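# Seat both lids on their matching boxes with suction

## Task

Set the large lid onto the large box and the small lid onto the small box, each pressed fully down so it is seated; both lids must stay seated without the robot holding them, and at the end both suction cups must be released and the tools moved away from the lids.

## Robot and tools

ROBOT. Two arms, left_arm and right_arm, each ending in a vacuum suction tool instead of fingers. The cup point is the centre of the cup's rim when nothing touches it, and the cup opens along the cup point's own +z axis. From about 4 cm behind the rim the tool body and its camera stick out up to about 9 cm sideways, so leave room near box walls. Joint ranges (rad): waist -6.283 to 6.283, shoulder -2.059 to 2.094, upper arm roll -6.283 to 6.283, elbow -0.192 to 3.927, forearm roll -6.283 to 6.283, wrist pitch -1.693 to 3.142, wrist roll -6.283 to 6.283. Elbows never lock fully straight.

FRAME. All poses use one scene frame: origin on the table surface midway between the arms, +z up, +x pointing out across the table, left_arm on the +y side. The arm names do not refer to sides of any image. Reported cup positions can be somewhat off, more so with the arm stretched out.

execute_actions. Argument actions: a list of actions; each action is a list of 1 to 15 rows; each row runs for one control step of 1/30 s, and if fewer than 15 rows are given, the last row repeats to fill 15 steps. A row is always 16 numbers: left_arm x, y, z (metres), qw, qx, qy, qz (unit quaternion, w first), left suction; then the same eight for right_arm. Positions and quaternions are absolute targets for the cup point in the scene frame, not offsets. Suction is in [-1, 1]: above 0.01 means on, 0.01 or less means off, and it keeps its last value, so repeat the current value for a tool you don't want to change. An action is rejected for both arms if any target lies more than 0.6 m from the cup point's current position along any of that cup point's own axes; if the first action fails this against the last reported state, or any action is malformed, nothing runs. An empty list just returns the state and images. To hold an orientation, repeat the same quaternion in every row rather than copying the drifting reported one. Each step, the commanded pose is clipped to at most 70 mm and 16 degrees away from the measured pose, and position wins over orientation if both can't be met; after an action, the arm only continues to its last clipped pose, so far targets need further actions.

move. Argument target: one 16-number row as above, giving absolute poses for both arms plus suction values applied at the start. speed: top path speed in m/s, 0.002 to 0.5, default 0.25; rotation is capped at twice that in rad/s. Both cup points travel straight lines, finishing together, over 0.5 to 10 s (cut short at 10 s), turning the shorter way. Paths ignore obstacles and the other arm; cup points lag, wander and can overshoot the speed, especially with a nearly straight arm. Faster contact hits harder; a target set deeper past the contact presses harder. blocking=false returns after 0.5 s while motion continues; then only wait or stop are accepted until a result shows the move ended. The result adds a move: line with the ending (done, off_target, moving, held, fault), any limits (paced = pose clipped; held = some steps blocked, after which the arm may jump faster), and each cup point's distance to its target. If only one arm is named, the other finished at rest.

wait: seconds from 0 to 10; arms keep their last command; a running move carries on and the wait ends early if it finishes. stop: brakes a running move, needing more room the faster it goes; suction is unchanged. zoom_image: camera (cam_head_left, cam_head_right, cam_high, cam_low, cam_left_wrist, cam_right_wrist) and region [x0, y0, x1, y1] in that camera's pixels, top-left origin, at most 504 by 504. Head, high and low images are 504x504; wrist images are 616x616. finished_scene: scene integer; ends the scene for good and reports success. Answering without a tool call ends everything.

RESULTS. Each arm's state gives cup position, quaternion and linear/angular velocities. Hand target lines show where the controller is driving each cup point. Action calls list cup positions at some steps; HELD beside an arm means that step was partly blocked. pose unreachable means the clearance check altered or blocked that arm's command. suction_measured near 0 means no seal; 0.83 or more means airtight; part_present turns 1 at 0.50 and back to 0 below 0.45.

GRIPPING. Switch suction on and press the 36 mm rim flat onto a smooth face of the lid so it contacts all round; holes, seams or the lid's edge under the rim leak. Under vacuum the cup shortens, so a held part rides up to about 12 mm nearer the tool. Vacuum alone can lift a part. To release, lower the lid until it rests seated, switch suction off, then lift; the cup may still touch until 15 mm away. A cup sealed to the table pins the tool until suction is off.

CAUTIONS. Loose objects may occasionally get nudged. Never push or drop anything off the table. Keep the arms from striking or pressing each other. Contact torque reaching a load limit (N m: waist 46, shoulder 46, upper arm roll 27.6, elbow 27.6, forearm roll 27.6, wrist pitch 18.4, wrist roll 18.4) makes that arm back off, freeze for 10 seconds and drop the rest of the call. Holding loads heats motors: MOTOR HOT appears from 65 °C, and at 80 °C an OVER-TEMPERATURE FAULT brakes the arm until it cools. To park an arm, resend its full last reported pose every call. The simulation keeps running while you reply, with the robot holding its last command. Avoid slams, slips and drops.

Each tool is called after "Request:" as name(argument=value, ...), one argument or row to a line, values as JSON.

## Session

Request:
execute_actions(
  actions=[],
)

Scene clock: 0.00 s.
left_arm: end_effector_position=(+0.3543, +0.4478, +0.2446) suction_measured=0.01 part_present=0 end_effector_quat_wxyz=(+0.003, -0.354, +0.935, +0.001) end_effector_velocity=(-0.000, -0.000, -0.001) end_effector_angular_velocity=(-0.000, +0.001, +0.000) | right_arm: end_effector_position=(+0.3643, -0.3513, +0.2431) suction_measured=0.00 part_present=0 end_effector_quat_wxyz=(-0.001, +0.172, +0.985, +0.001) end_effector_velocity=(+0.001, +0.000, +0.002) end_effector_angular_velocity=(+0.002, -0.005, -0.001)
Joint positions: left_arm=[-0.002 -0.251 -0.003  0.921  0.003  1.167  1.832] | right_arm=[-0.001 -0.25  -0.003  0.919  0.002  1.17   2.879]
Joint velocities: left_arm=[ 0.     0.    -0.    -0.001  0.     0.    -0.   ] | right_arm=[ 0.    -0.003 -0.     0.001  0.001 -0.001 -0.   ]
Motor temperatures (°C, as the motors report them): left_arm=[38 34 36 38 42 39 42] | right_arm=[36 38 37 39 39 38 35]
Hand target (left_arm): +0.354, +0.448, +0.245; +0.003, -0.354, +0.935, +0.001
Hand target (right_arm): +0.364, -0.351, +0.243; -0.001, +0.172, +0.985, +0.001

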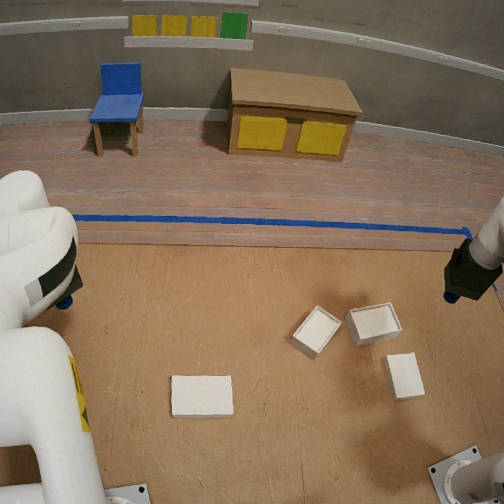

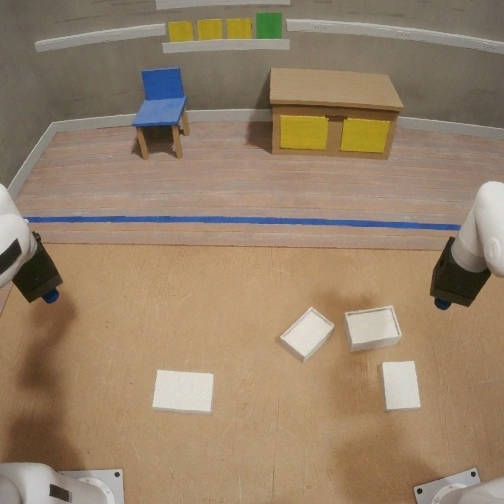

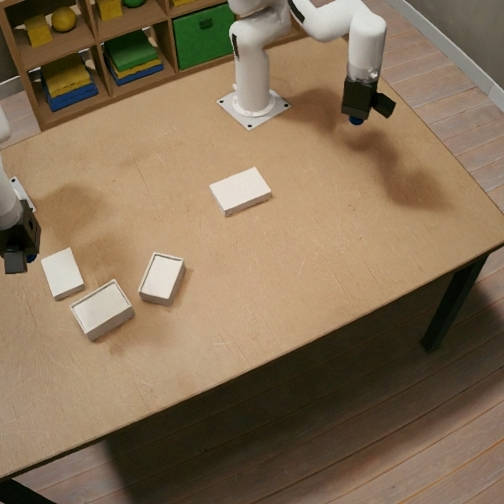

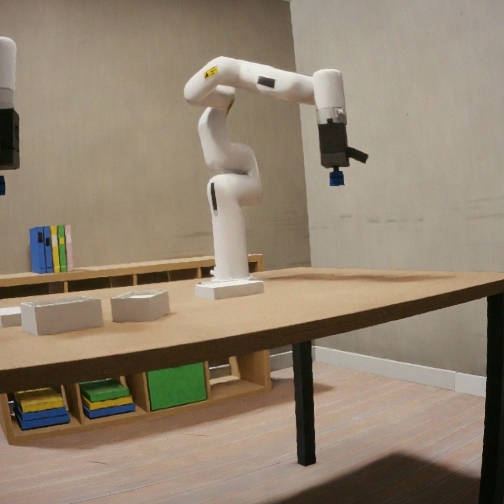

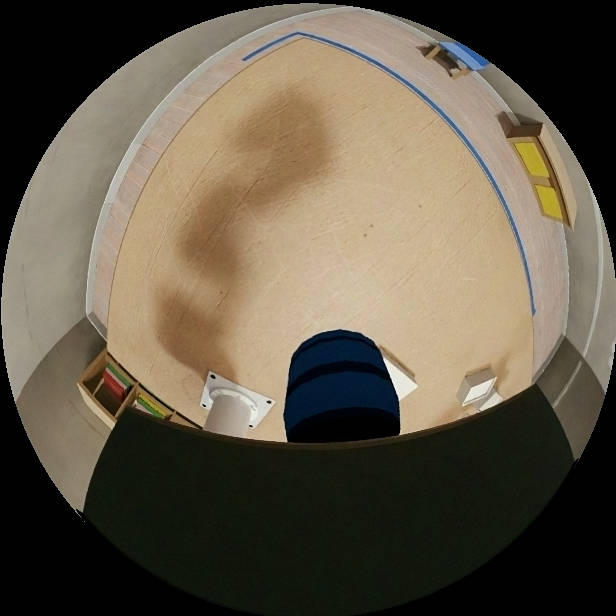

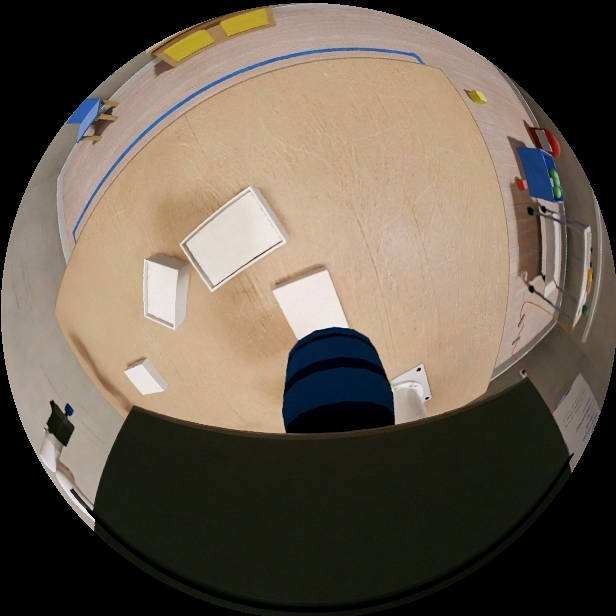

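Request:
zoom_image(
  camera="cam_head_left",
  region=[150, 280, 450, 440],
)

Request:
zoom_image(
  camera="cam_high",
  region=[20, 150, 300, 360],
)

Request:
zoom_image(
  camera="cam_low",
  region=[0, 260, 280, 360],
)

Request:
zoom_image(
  camera="cam_right_wrist",
  region=[100, 160, 400, 420],
)

Region (150, 280, 450, 440) of cam_head_left's 504x504 image, scaled by 1.680, with more detail than that image has; it fills the top 269 rows of this view, and the rest is white.

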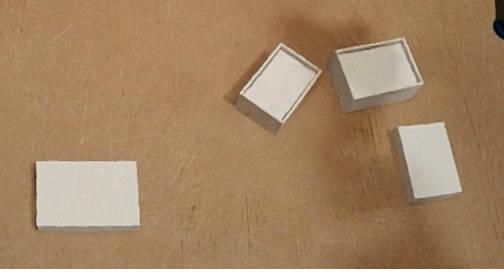

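Region (20, 150, 300, 360) of cam_high's 504x504 image, scaled by 1.800, with more detail than that image has; it fills the top 378 rows of this view, and the rest is white.

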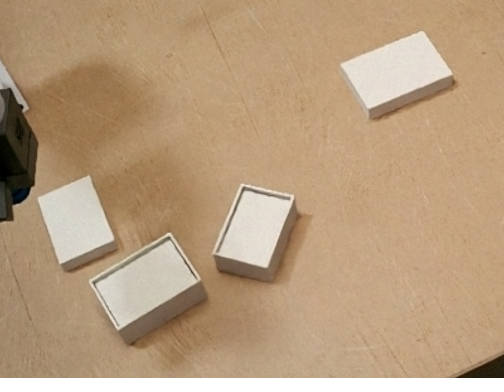

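Region (0, 260, 280, 360) of cam_low's 504x504 image, scaled by 1.800, with more detail than that image has; it fills the top 180 rows of this view, and the rest is white.

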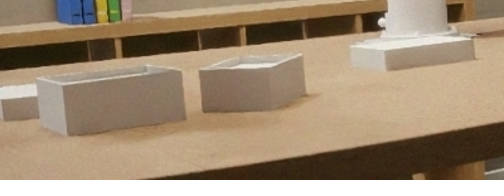

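Region (100, 160, 400, 420) of cam_right_wrist's 616x616 image, scaled by 1.680, with more detail than that image has; it fills the top 437 rows of this view, and the rest is white.

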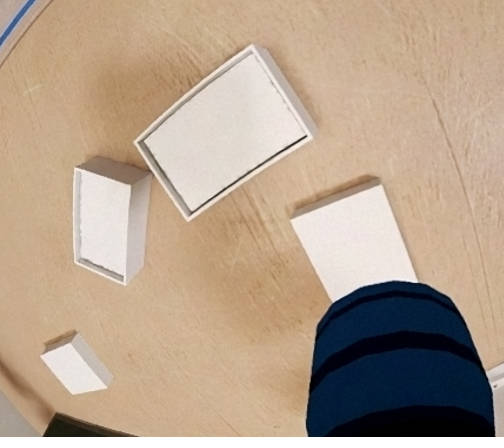

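Request:
move(
  target=[0.14,0.2,0.2,0,0,1,0,0, 0.2,-0.2,0.2,0,0,1,0,0],
  speed=0.3,
)

Scene clock: 4.00 s.
left_arm: end_effector_position=(+0.1395, +0.2009, +0.1994) suction_measured=0.01 part_present=0 end_effector_quat_wxyz=(+0.001, -0.001, +1.000, -0.001) end_effector_velocity=(-0.001, -0.002, +0.000) end_effector_angular_velocity=(+0.000, -0.002, -0.005) | right_arm: end_effector_position=(+0.2007, -0.1997, +0.2002) suction_measured=0.00 part_present=0 end_effector_quat_wxyz=(-0.001, +0.000, +1.000, -0.000) end_effector_velocity=(-0.001, +0.001, -0.000) end_effector_angular_velocity=(-0.002, -0.000, +0.003)
Joint positions: left_arm=[-0.519 -0.89  -0.367  0.397 -0.298  1.263  1.894] | right_arm=[ 0.282 -0.524  0.276  0.586  0.154  1.099  2.99 ]
Joint velocities: left_arm=[-0.005  0.    -0.005  0.001 -0.003 -0.001 -0.003] | right_arm=[ 0.003  0.001  0.003  0.    -0.     0.     0.002]
Motor temperatures (°C, as the motors report them): left_arm=[38 34 36 39 42 39 42] | right_arm=[36 38 37 40 39 38 35]
Hand target (left_arm): +0.139, +0.201, +0.199; +0.001, -0.001, +1.000, -0.001
Hand target (right_arm): +0.200, -0.200, +0.200; -0.000, -0.000, +1.000, -0.000
Off the commanded pose (left_arm): 0.001 m, 0 deg.
Off the commanded pose (right_arm): 0.001 m, 0 deg.
move: done

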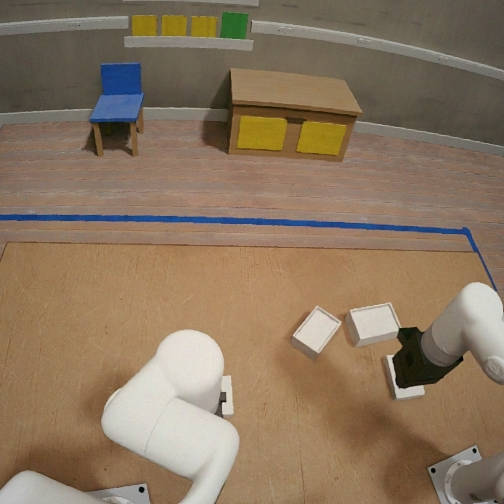

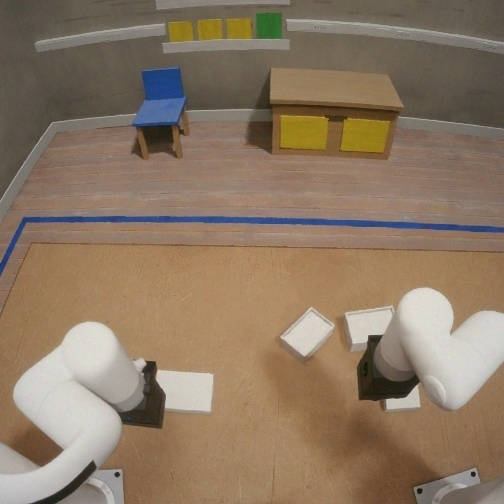

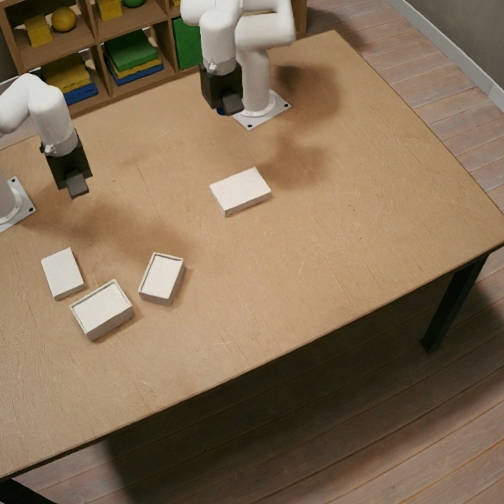

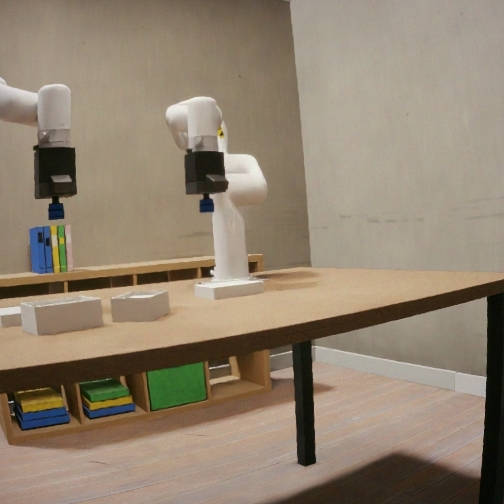

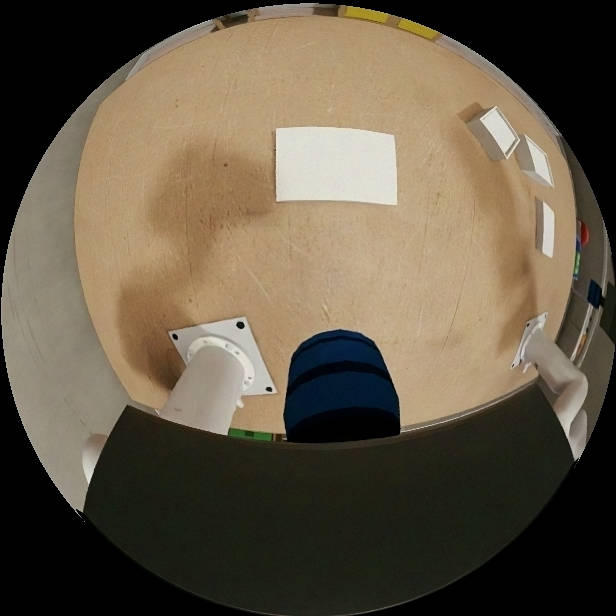

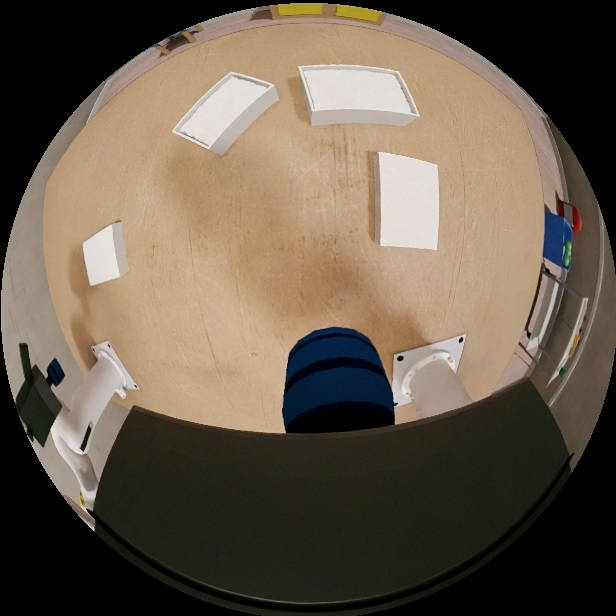

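Request:
zoom_image(
  camera="cam_right_wrist",
  region=[350, 130, 476, 270],
)

Request:
zoom_image(
  camera="cam_right_wrist",
  region=[160, 50, 440, 170],
)

Request:
zoom_image(
  camera="cam_left_wrist",
  region=[260, 100, 420, 220],
)

Region (350, 130, 476, 270) of cam_right_wrist's 616x616 image, scaled by 3.600, with more detail than that image has; it fills the left 454 columns of this view, and the rest is white.

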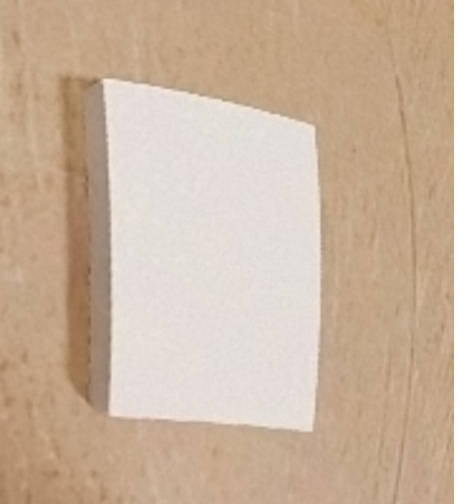

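Region (160, 50, 440, 170) of cam_right_wrist's 616x616 image, scaled by 1.800, with more detail than that image has; it fills the top 216 rows of this view, and the rest is white.

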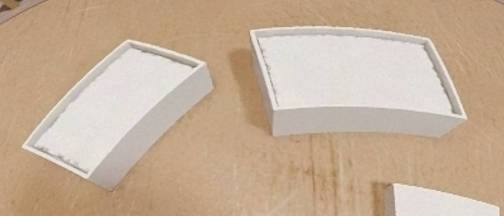

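Region (260, 100, 420, 220) of cam_left_wrist's 616x616 image, scaled by 3.150, with more detail than that image has; it fills the top 378 rows of this view, and the rest is white.

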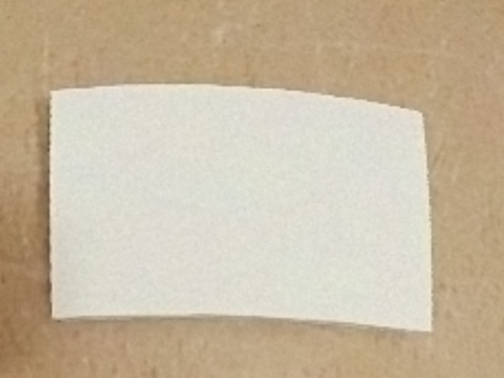

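Request:
move(
  target=[0.34,0.14,0.11,0,0,1,0,0, 0.269,-0.312,0.075,0,-0.7272,0.6865,0,0],
  speed=0.45,
)

Scene clock: 10.23 s.
left_arm: end_effector_position=(+0.3395, +0.1383, +0.1107) suction_measured=0.01 part_present=0 end_effector_quat_wxyz=(-0.000, +0.001, +1.000, -0.002) end_effector_velocity=(+0.000, -0.000, -0.001) end_effector_angular_velocity=(+0.001, +0.002, -0.000) | right_arm: end_effector_position=(+0.2685, -0.3122, +0.0750) suction_measured=0.00 part_present=0 end_effector_quat_wxyz=(+0.000, -0.727, +0.687, -0.001) end_effector_velocity=(-0.000, -0.000, -0.001) end_effector_angular_velocity=(+0.005, +0.004, +0.007)
Joint positions: left_arm=[-0.289  0.064 -0.462  0.841  0.036  0.783  1.787] | right_arm=[ 0.35  -0.261 -0.188  0.375 -0.084  0.633  1.146]
Joint velocities: left_arm=[-0.     0.005 -0.     0.003  0.003  0.001 -0.002] | right_arm=[ 0.002  0.003 -0.007  0.001  0.009 -0.    -0.018]
Motor temperatures (°C, as the motors report them): left_arm=[38 34 36 40 42 39 42] | right_arm=[36 38 37 42 39 38 35]
Hand target (left_arm): +0.340, +0.138, +0.111; -0.000, +0.001, +1.000, -0.002
Hand target (right_arm): +0.268, -0.312, +0.075; +0.000, +0.727, -0.687, +0.000
Off the commanded pose (left_arm): 0.002 m, 0 deg.
Off the commanded pose (right_arm): 0.001 m, 0 deg.
move: done

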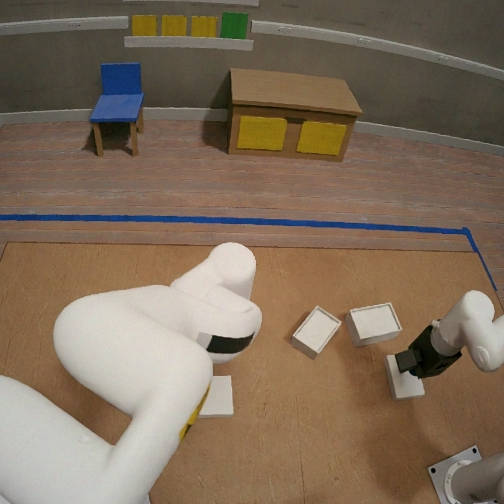

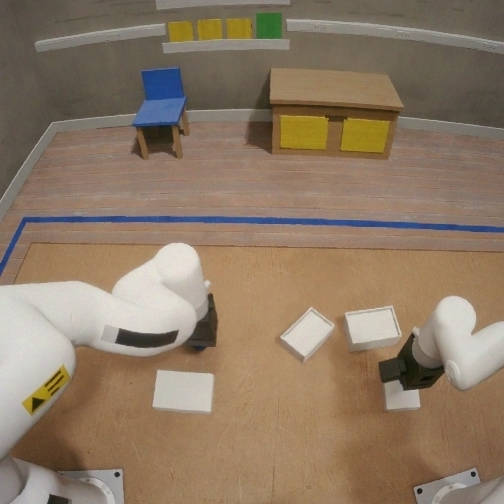

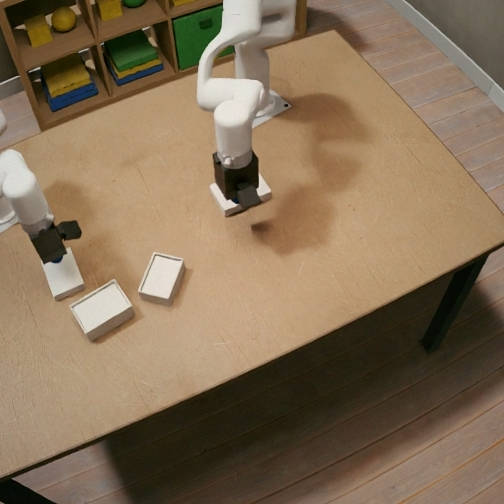

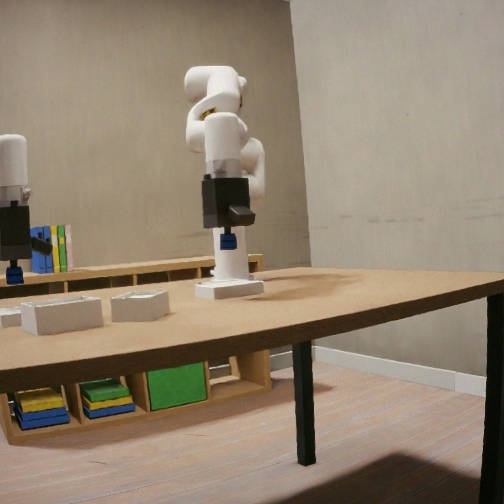

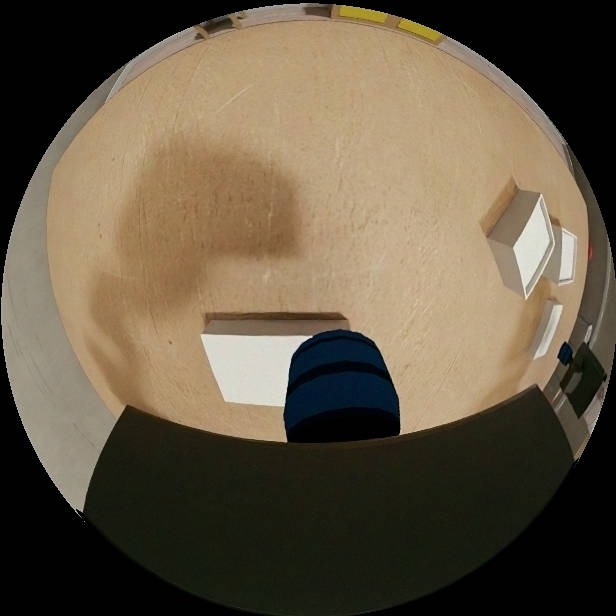

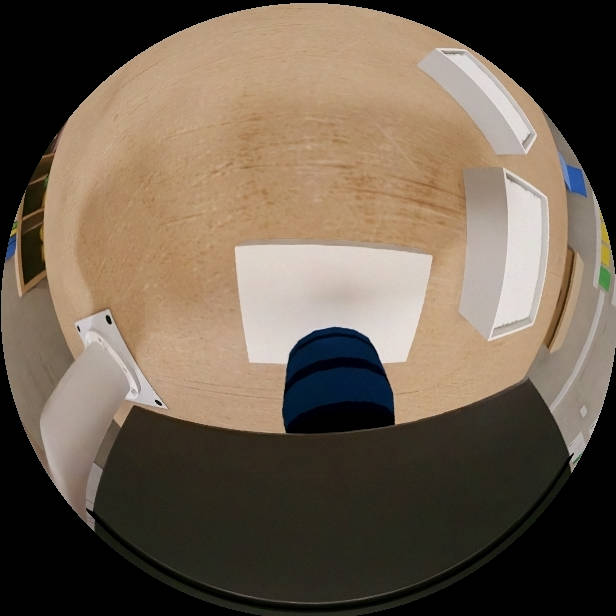

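Request:
zoom_image(
  camera="cam_right_wrist",
  region=[220, 220, 450, 400],
)

Region (220, 220, 450, 400) of cam_right_wrist's 616x616 image, scaled by 2.191, with more detail than that image has; it fills the top 394 rows of this view, and the rest is white.

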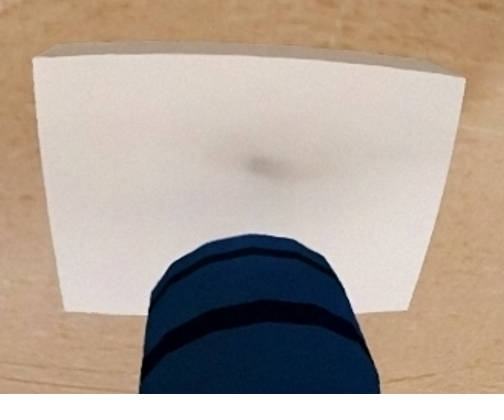

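Request:
move(
  target=[0.34,0.14,0.11,0,0,1,0,0, 0.276,-0.313,0.021,0,-0.7212,0.6928,0,1],
  speed=0.08,
)

Scene clock: 12.50 s.
left_arm: end_effector_position=(+0.3400, +0.1400, +0.1100) suction_measured=0.01 part_present=0 end_effector_quat_wxyz=(+0.000, +0.000, +1.000, -0.000) end_effector_velocity=(-0.000, +0.000, -0.000) end_effector_angular_velocity=(+0.000, +0.001, +0.001) | right_arm: end_effector_position=(+0.2762, -0.3133, +0.0214) suction_measured=0.81 part_present=1 end_effector_quat_wxyz=(+0.000, -0.721, +0.693, -0.001) end_effector_velocity=(-0.000, -0.000, -0.002) end_effector_angular_velocity=(+0.001, +0.002, -0.001)
Joint positions: left_arm=[-0.288  0.065 -0.461  0.84   0.041  0.782  1.784] | right_arm=[ 0.362 -0.045 -0.205  0.368 -0.026  0.412  1.107]
Joint velocities: left_arm=[ 0.     0.001  0.001 -0.     0.     0.    -0.   ] | right_arm=[ 0.001  0.007 -0.001 -0.     0.007 -0.006 -0.005]
Motor temperatures (°C, as the motors report them): left_arm=[38 34 36 40 42 39 42] | right_arm=[36 38 37 42 39 38 35]
Hand target (left_arm): +0.340, +0.140, +0.110; -0.000, +0.000, +1.000, -0.000
Hand target (right_arm): +0.276, -0.313, +0.021; +0.000, +0.721, -0.693, +0.000
Off the commanded pose (left_arm): 0.000 m, 0 deg.
Off the commanded pose (right_arm): 0.000 m, 0 deg.
move: done

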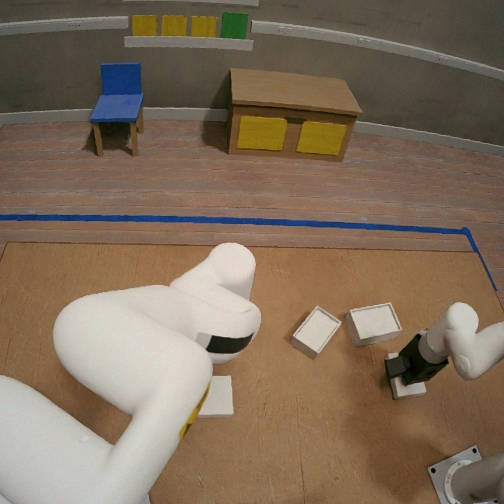

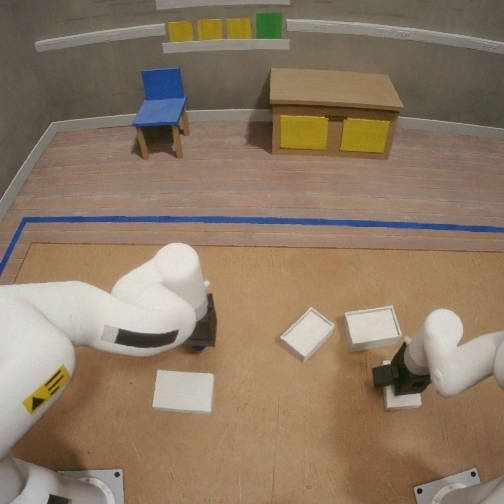

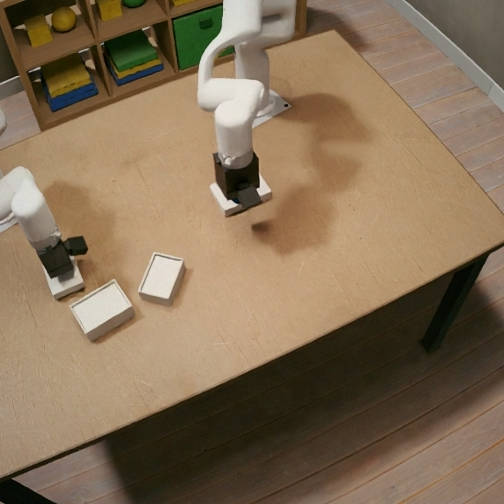

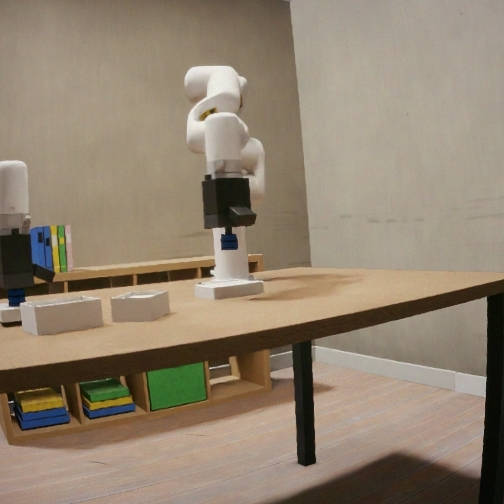

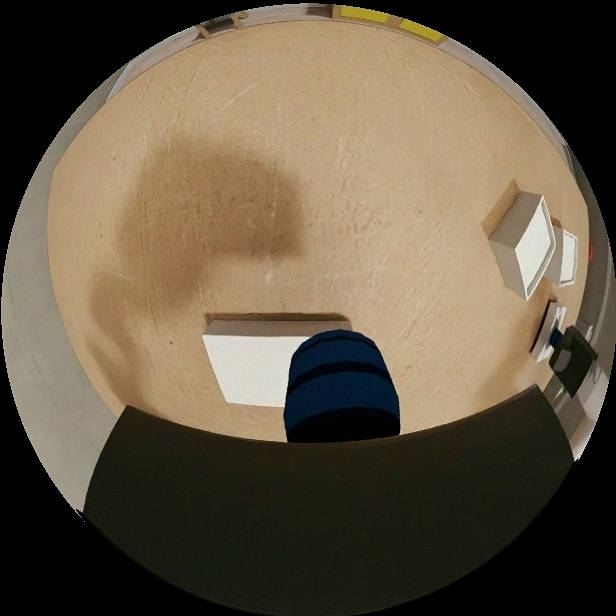

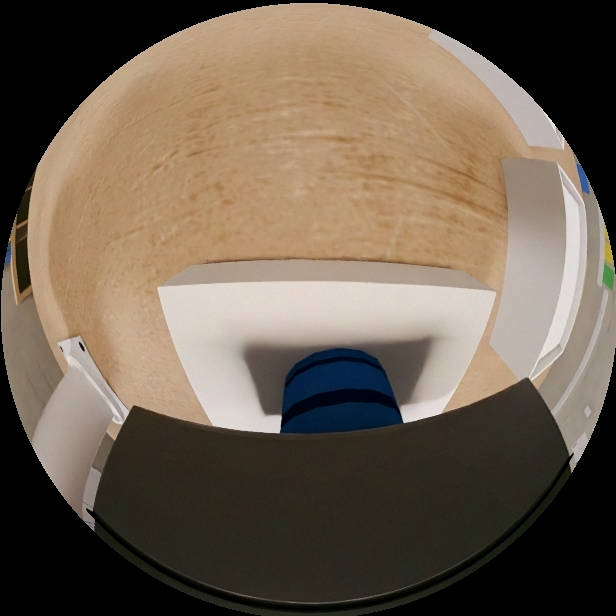

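Request:
move(
  target=[0.34,0.14,0.11,0,0,1,0,0, 0.278,-0.285,0.095,0,-0.62,0.7846,0,1],
  speed=0.25,
)

Request:
move(
  target=[0.34,0.14,0.11,0,0,1,0,0, 0.402,-0.102,0.09,0,-0.4266,0.9045,0,1],
  speed=0.3,
)

Scene clock: 14.30 s.
left_arm: end_effector_position=(+0.3400, +0.1400, +0.1100) suction_measured=0.01 part_present=0 end_effector_quat_wxyz=(-0.000, -0.000, +1.000, +0.000) end_effector_velocity=(+0.000, +0.000, +0.000) end_effector_angular_velocity=(+0.000, -0.001, +0.001) | right_arm: end_effector_position=(+0.2779, -0.2850, +0.0945) suction_measured=0.91 part_present=1 end_effector_quat_wxyz=(-0.000, -0.620, +0.784, +0.001) end_effector_velocity=(+0.002, +0.001, +0.003) end_effector_angular_velocity=(-0.002, -0.004, -0.006)
Joint positions: left_arm=[-0.288  0.065 -0.461  0.84   0.041  0.782  1.784] | right_arm=[ 0.37  -0.247 -0.136  0.457 -0.049  0.704  1.475]
Joint velocities: left_arm=[ 0.    -0.001  0.    -0.    -0.     0.    -0.   ] | right_arm=[-0.    -0.004  0.003  0.007 -0.004  0.008  0.011]
Motor temperatures (°C, as the motors report them): left_arm=[38 34 36 40 42 39 42] | right_arm=[36 38 37 42 39 38 35]
Hand target (left_arm): +0.340, +0.140, +0.110; -0.000, +0.000, +1.000, +0.000
Hand target (right_arm): +0.278, -0.285, +0.095; +0.000, -0.620, +0.784, +0.000
Off the commanded pose (left_arm): 0.000 m, 0 deg.
Off the commanded pose (right_arm): 0.001 m, 0 deg.
move: done

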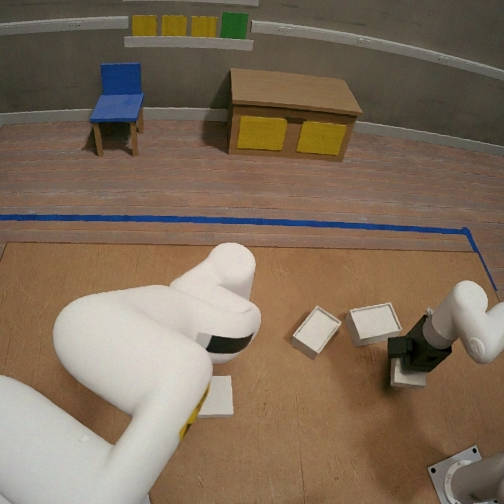

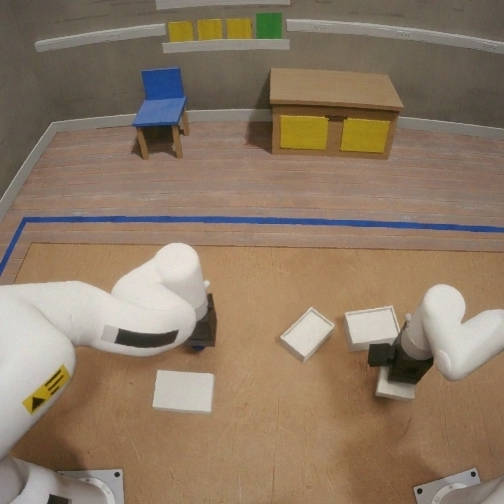

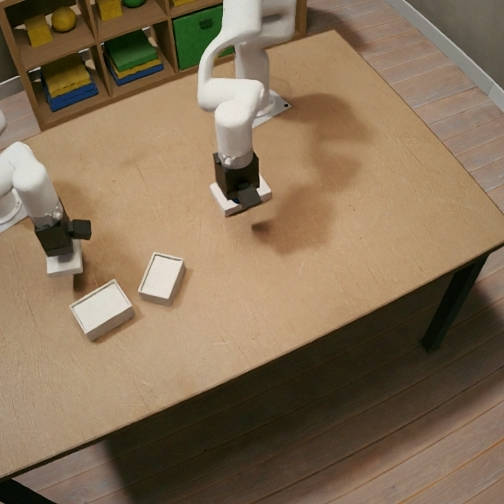

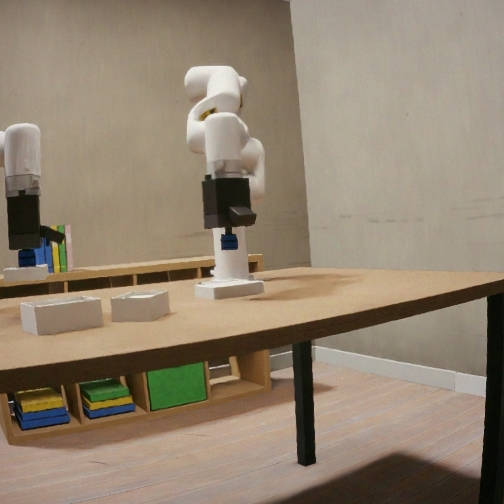

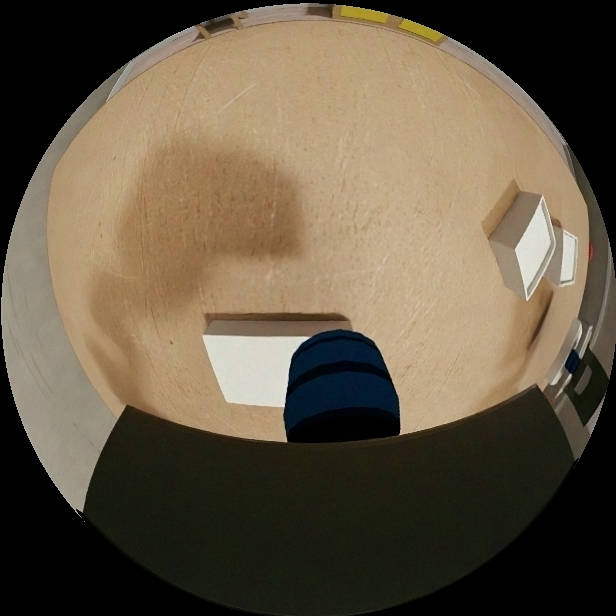

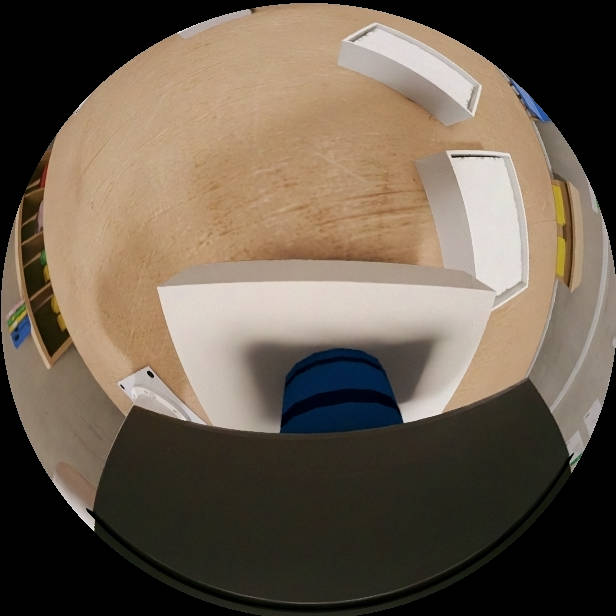

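Scene clock: 15.73 s.
left_arm: end_effector_position=(+0.3400, +0.1400, +0.1100) suction_measured=0.01 part_present=0 end_effector_quat_wxyz=(-0.000, +0.000, +1.000, -0.000) end_effector_velocity=(+0.000, +0.000, +0.000) end_effector_angular_velocity=(-0.000, -0.001, +0.000) | right_arm: end_effector_position=(+0.4028, -0.1030, +0.0902) suction_measured=0.91 part_present=1 end_effector_quat_wxyz=(+0.000, -0.427, +0.904, -0.001) end_effector_velocity=(+0.001, +0.002, -0.002) end_effector_angular_velocity=(-0.005, +0.006, -0.001)
Joint positions: left_arm=[-0.288  0.065 -0.461  0.84   0.041  0.782  1.784] | right_arm=[ 0.49   0.371 -0.037  1.205  0.016  0.833  2.101]
Joint velocities: left_arm=[-0. -0.  0.  0. -0. -0. -0.] | right_arm=[ 0.002  0.012  0.     0.015 -0.     0.01   0.003]
Motor temperatures (°C, as the motors report them): left_arm=[38 34 36 40 42 39 42] | right_arm=[36 38 37 42 39 38 35]
Hand target (left_arm): +0.340, +0.140, +0.110; -0.000, -0.000, +1.000, -0.000
Hand target (right_arm): +0.403, -0.103, +0.090; +0.000, -0.427, +0.904, -0.001
Off the commanded pose (left_arm): 0.000 m, 0 deg.
Off the commanded pose (right_arm): 0.001 m, 0 deg.
move: done

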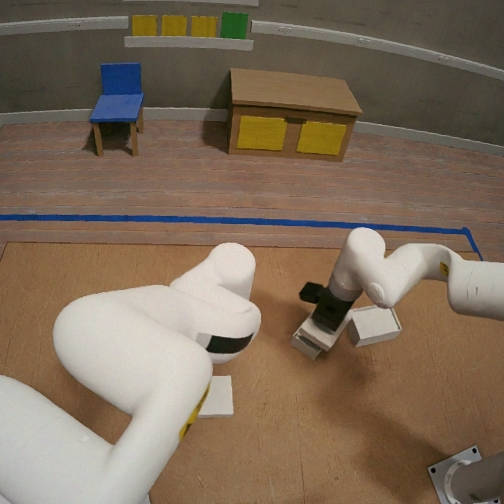

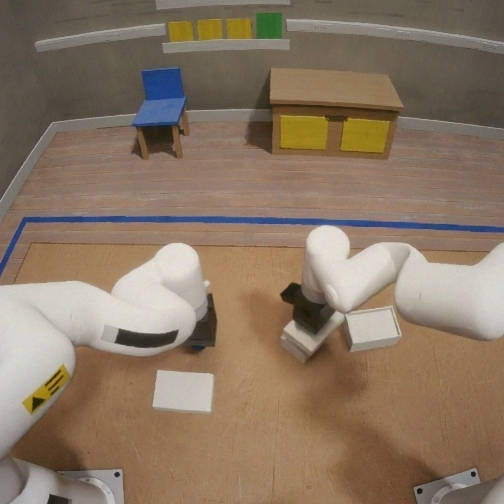

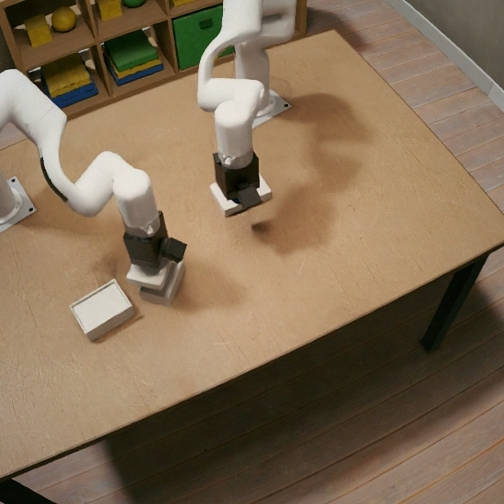

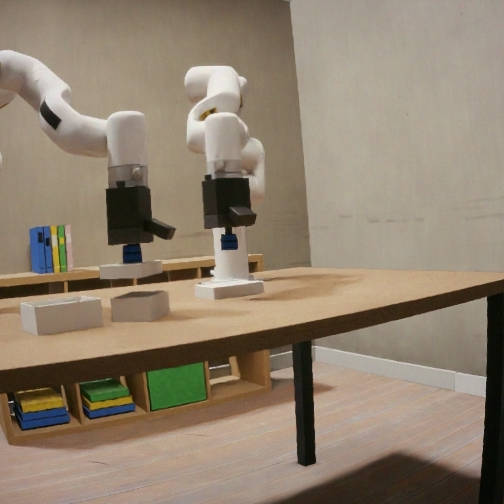

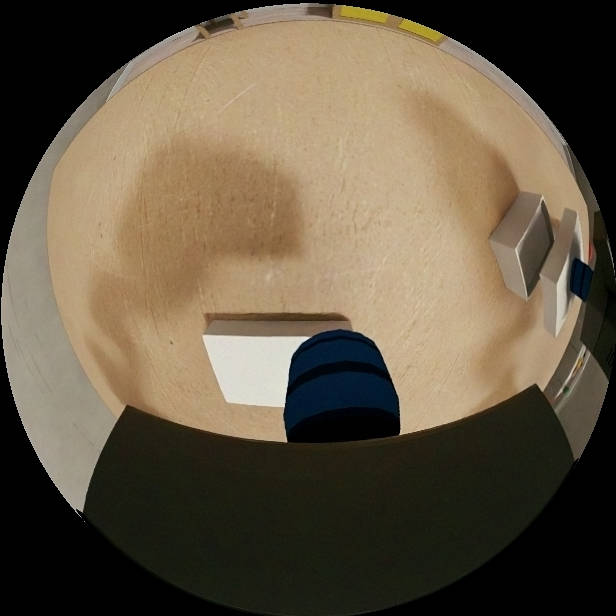

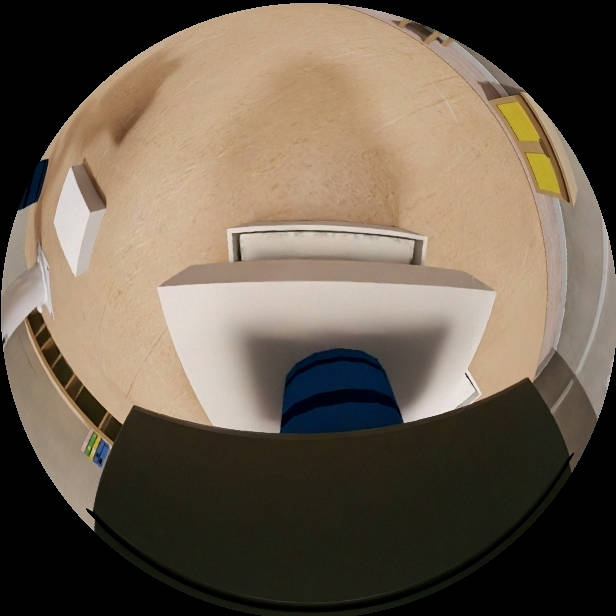

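Request:
zoom_image(
  camera="cam_right_wrist",
  region=[150, 200, 330, 310],
)

Request:
zoom_image(
  camera="cam_right_wrist",
  region=[330, 200, 510, 310],
)

Request:
zoom_image(
  camera="cam_low",
  region=[70, 230, 200, 340],
)

Region (150, 200, 330, 310) of cam_right_wrist's 616x616 image, scaled by 2.800, with more detail than that image has.

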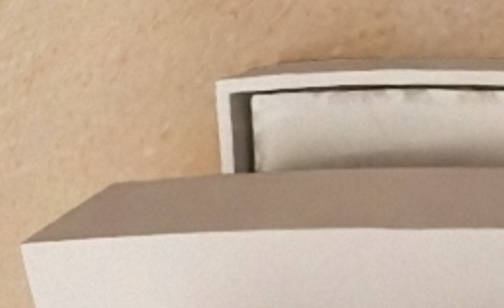

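Region (330, 200, 510, 310) of cam_right_wrist's 616x616 image, scaled by 2.800, with more detail than that image has.

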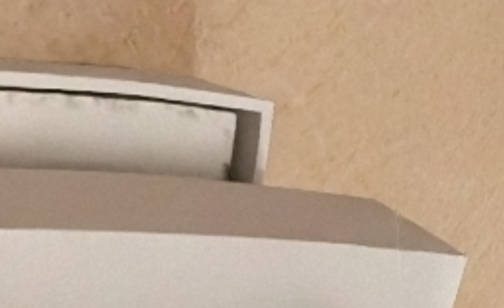

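Region (70, 230, 200, 340) of cam_low's 504x504 image, scaled by 3.877, with more detail than that image has; it fills the top 426 rows of this view, and the rest is white.

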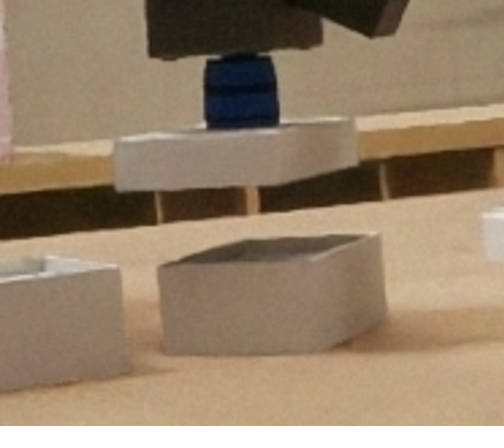

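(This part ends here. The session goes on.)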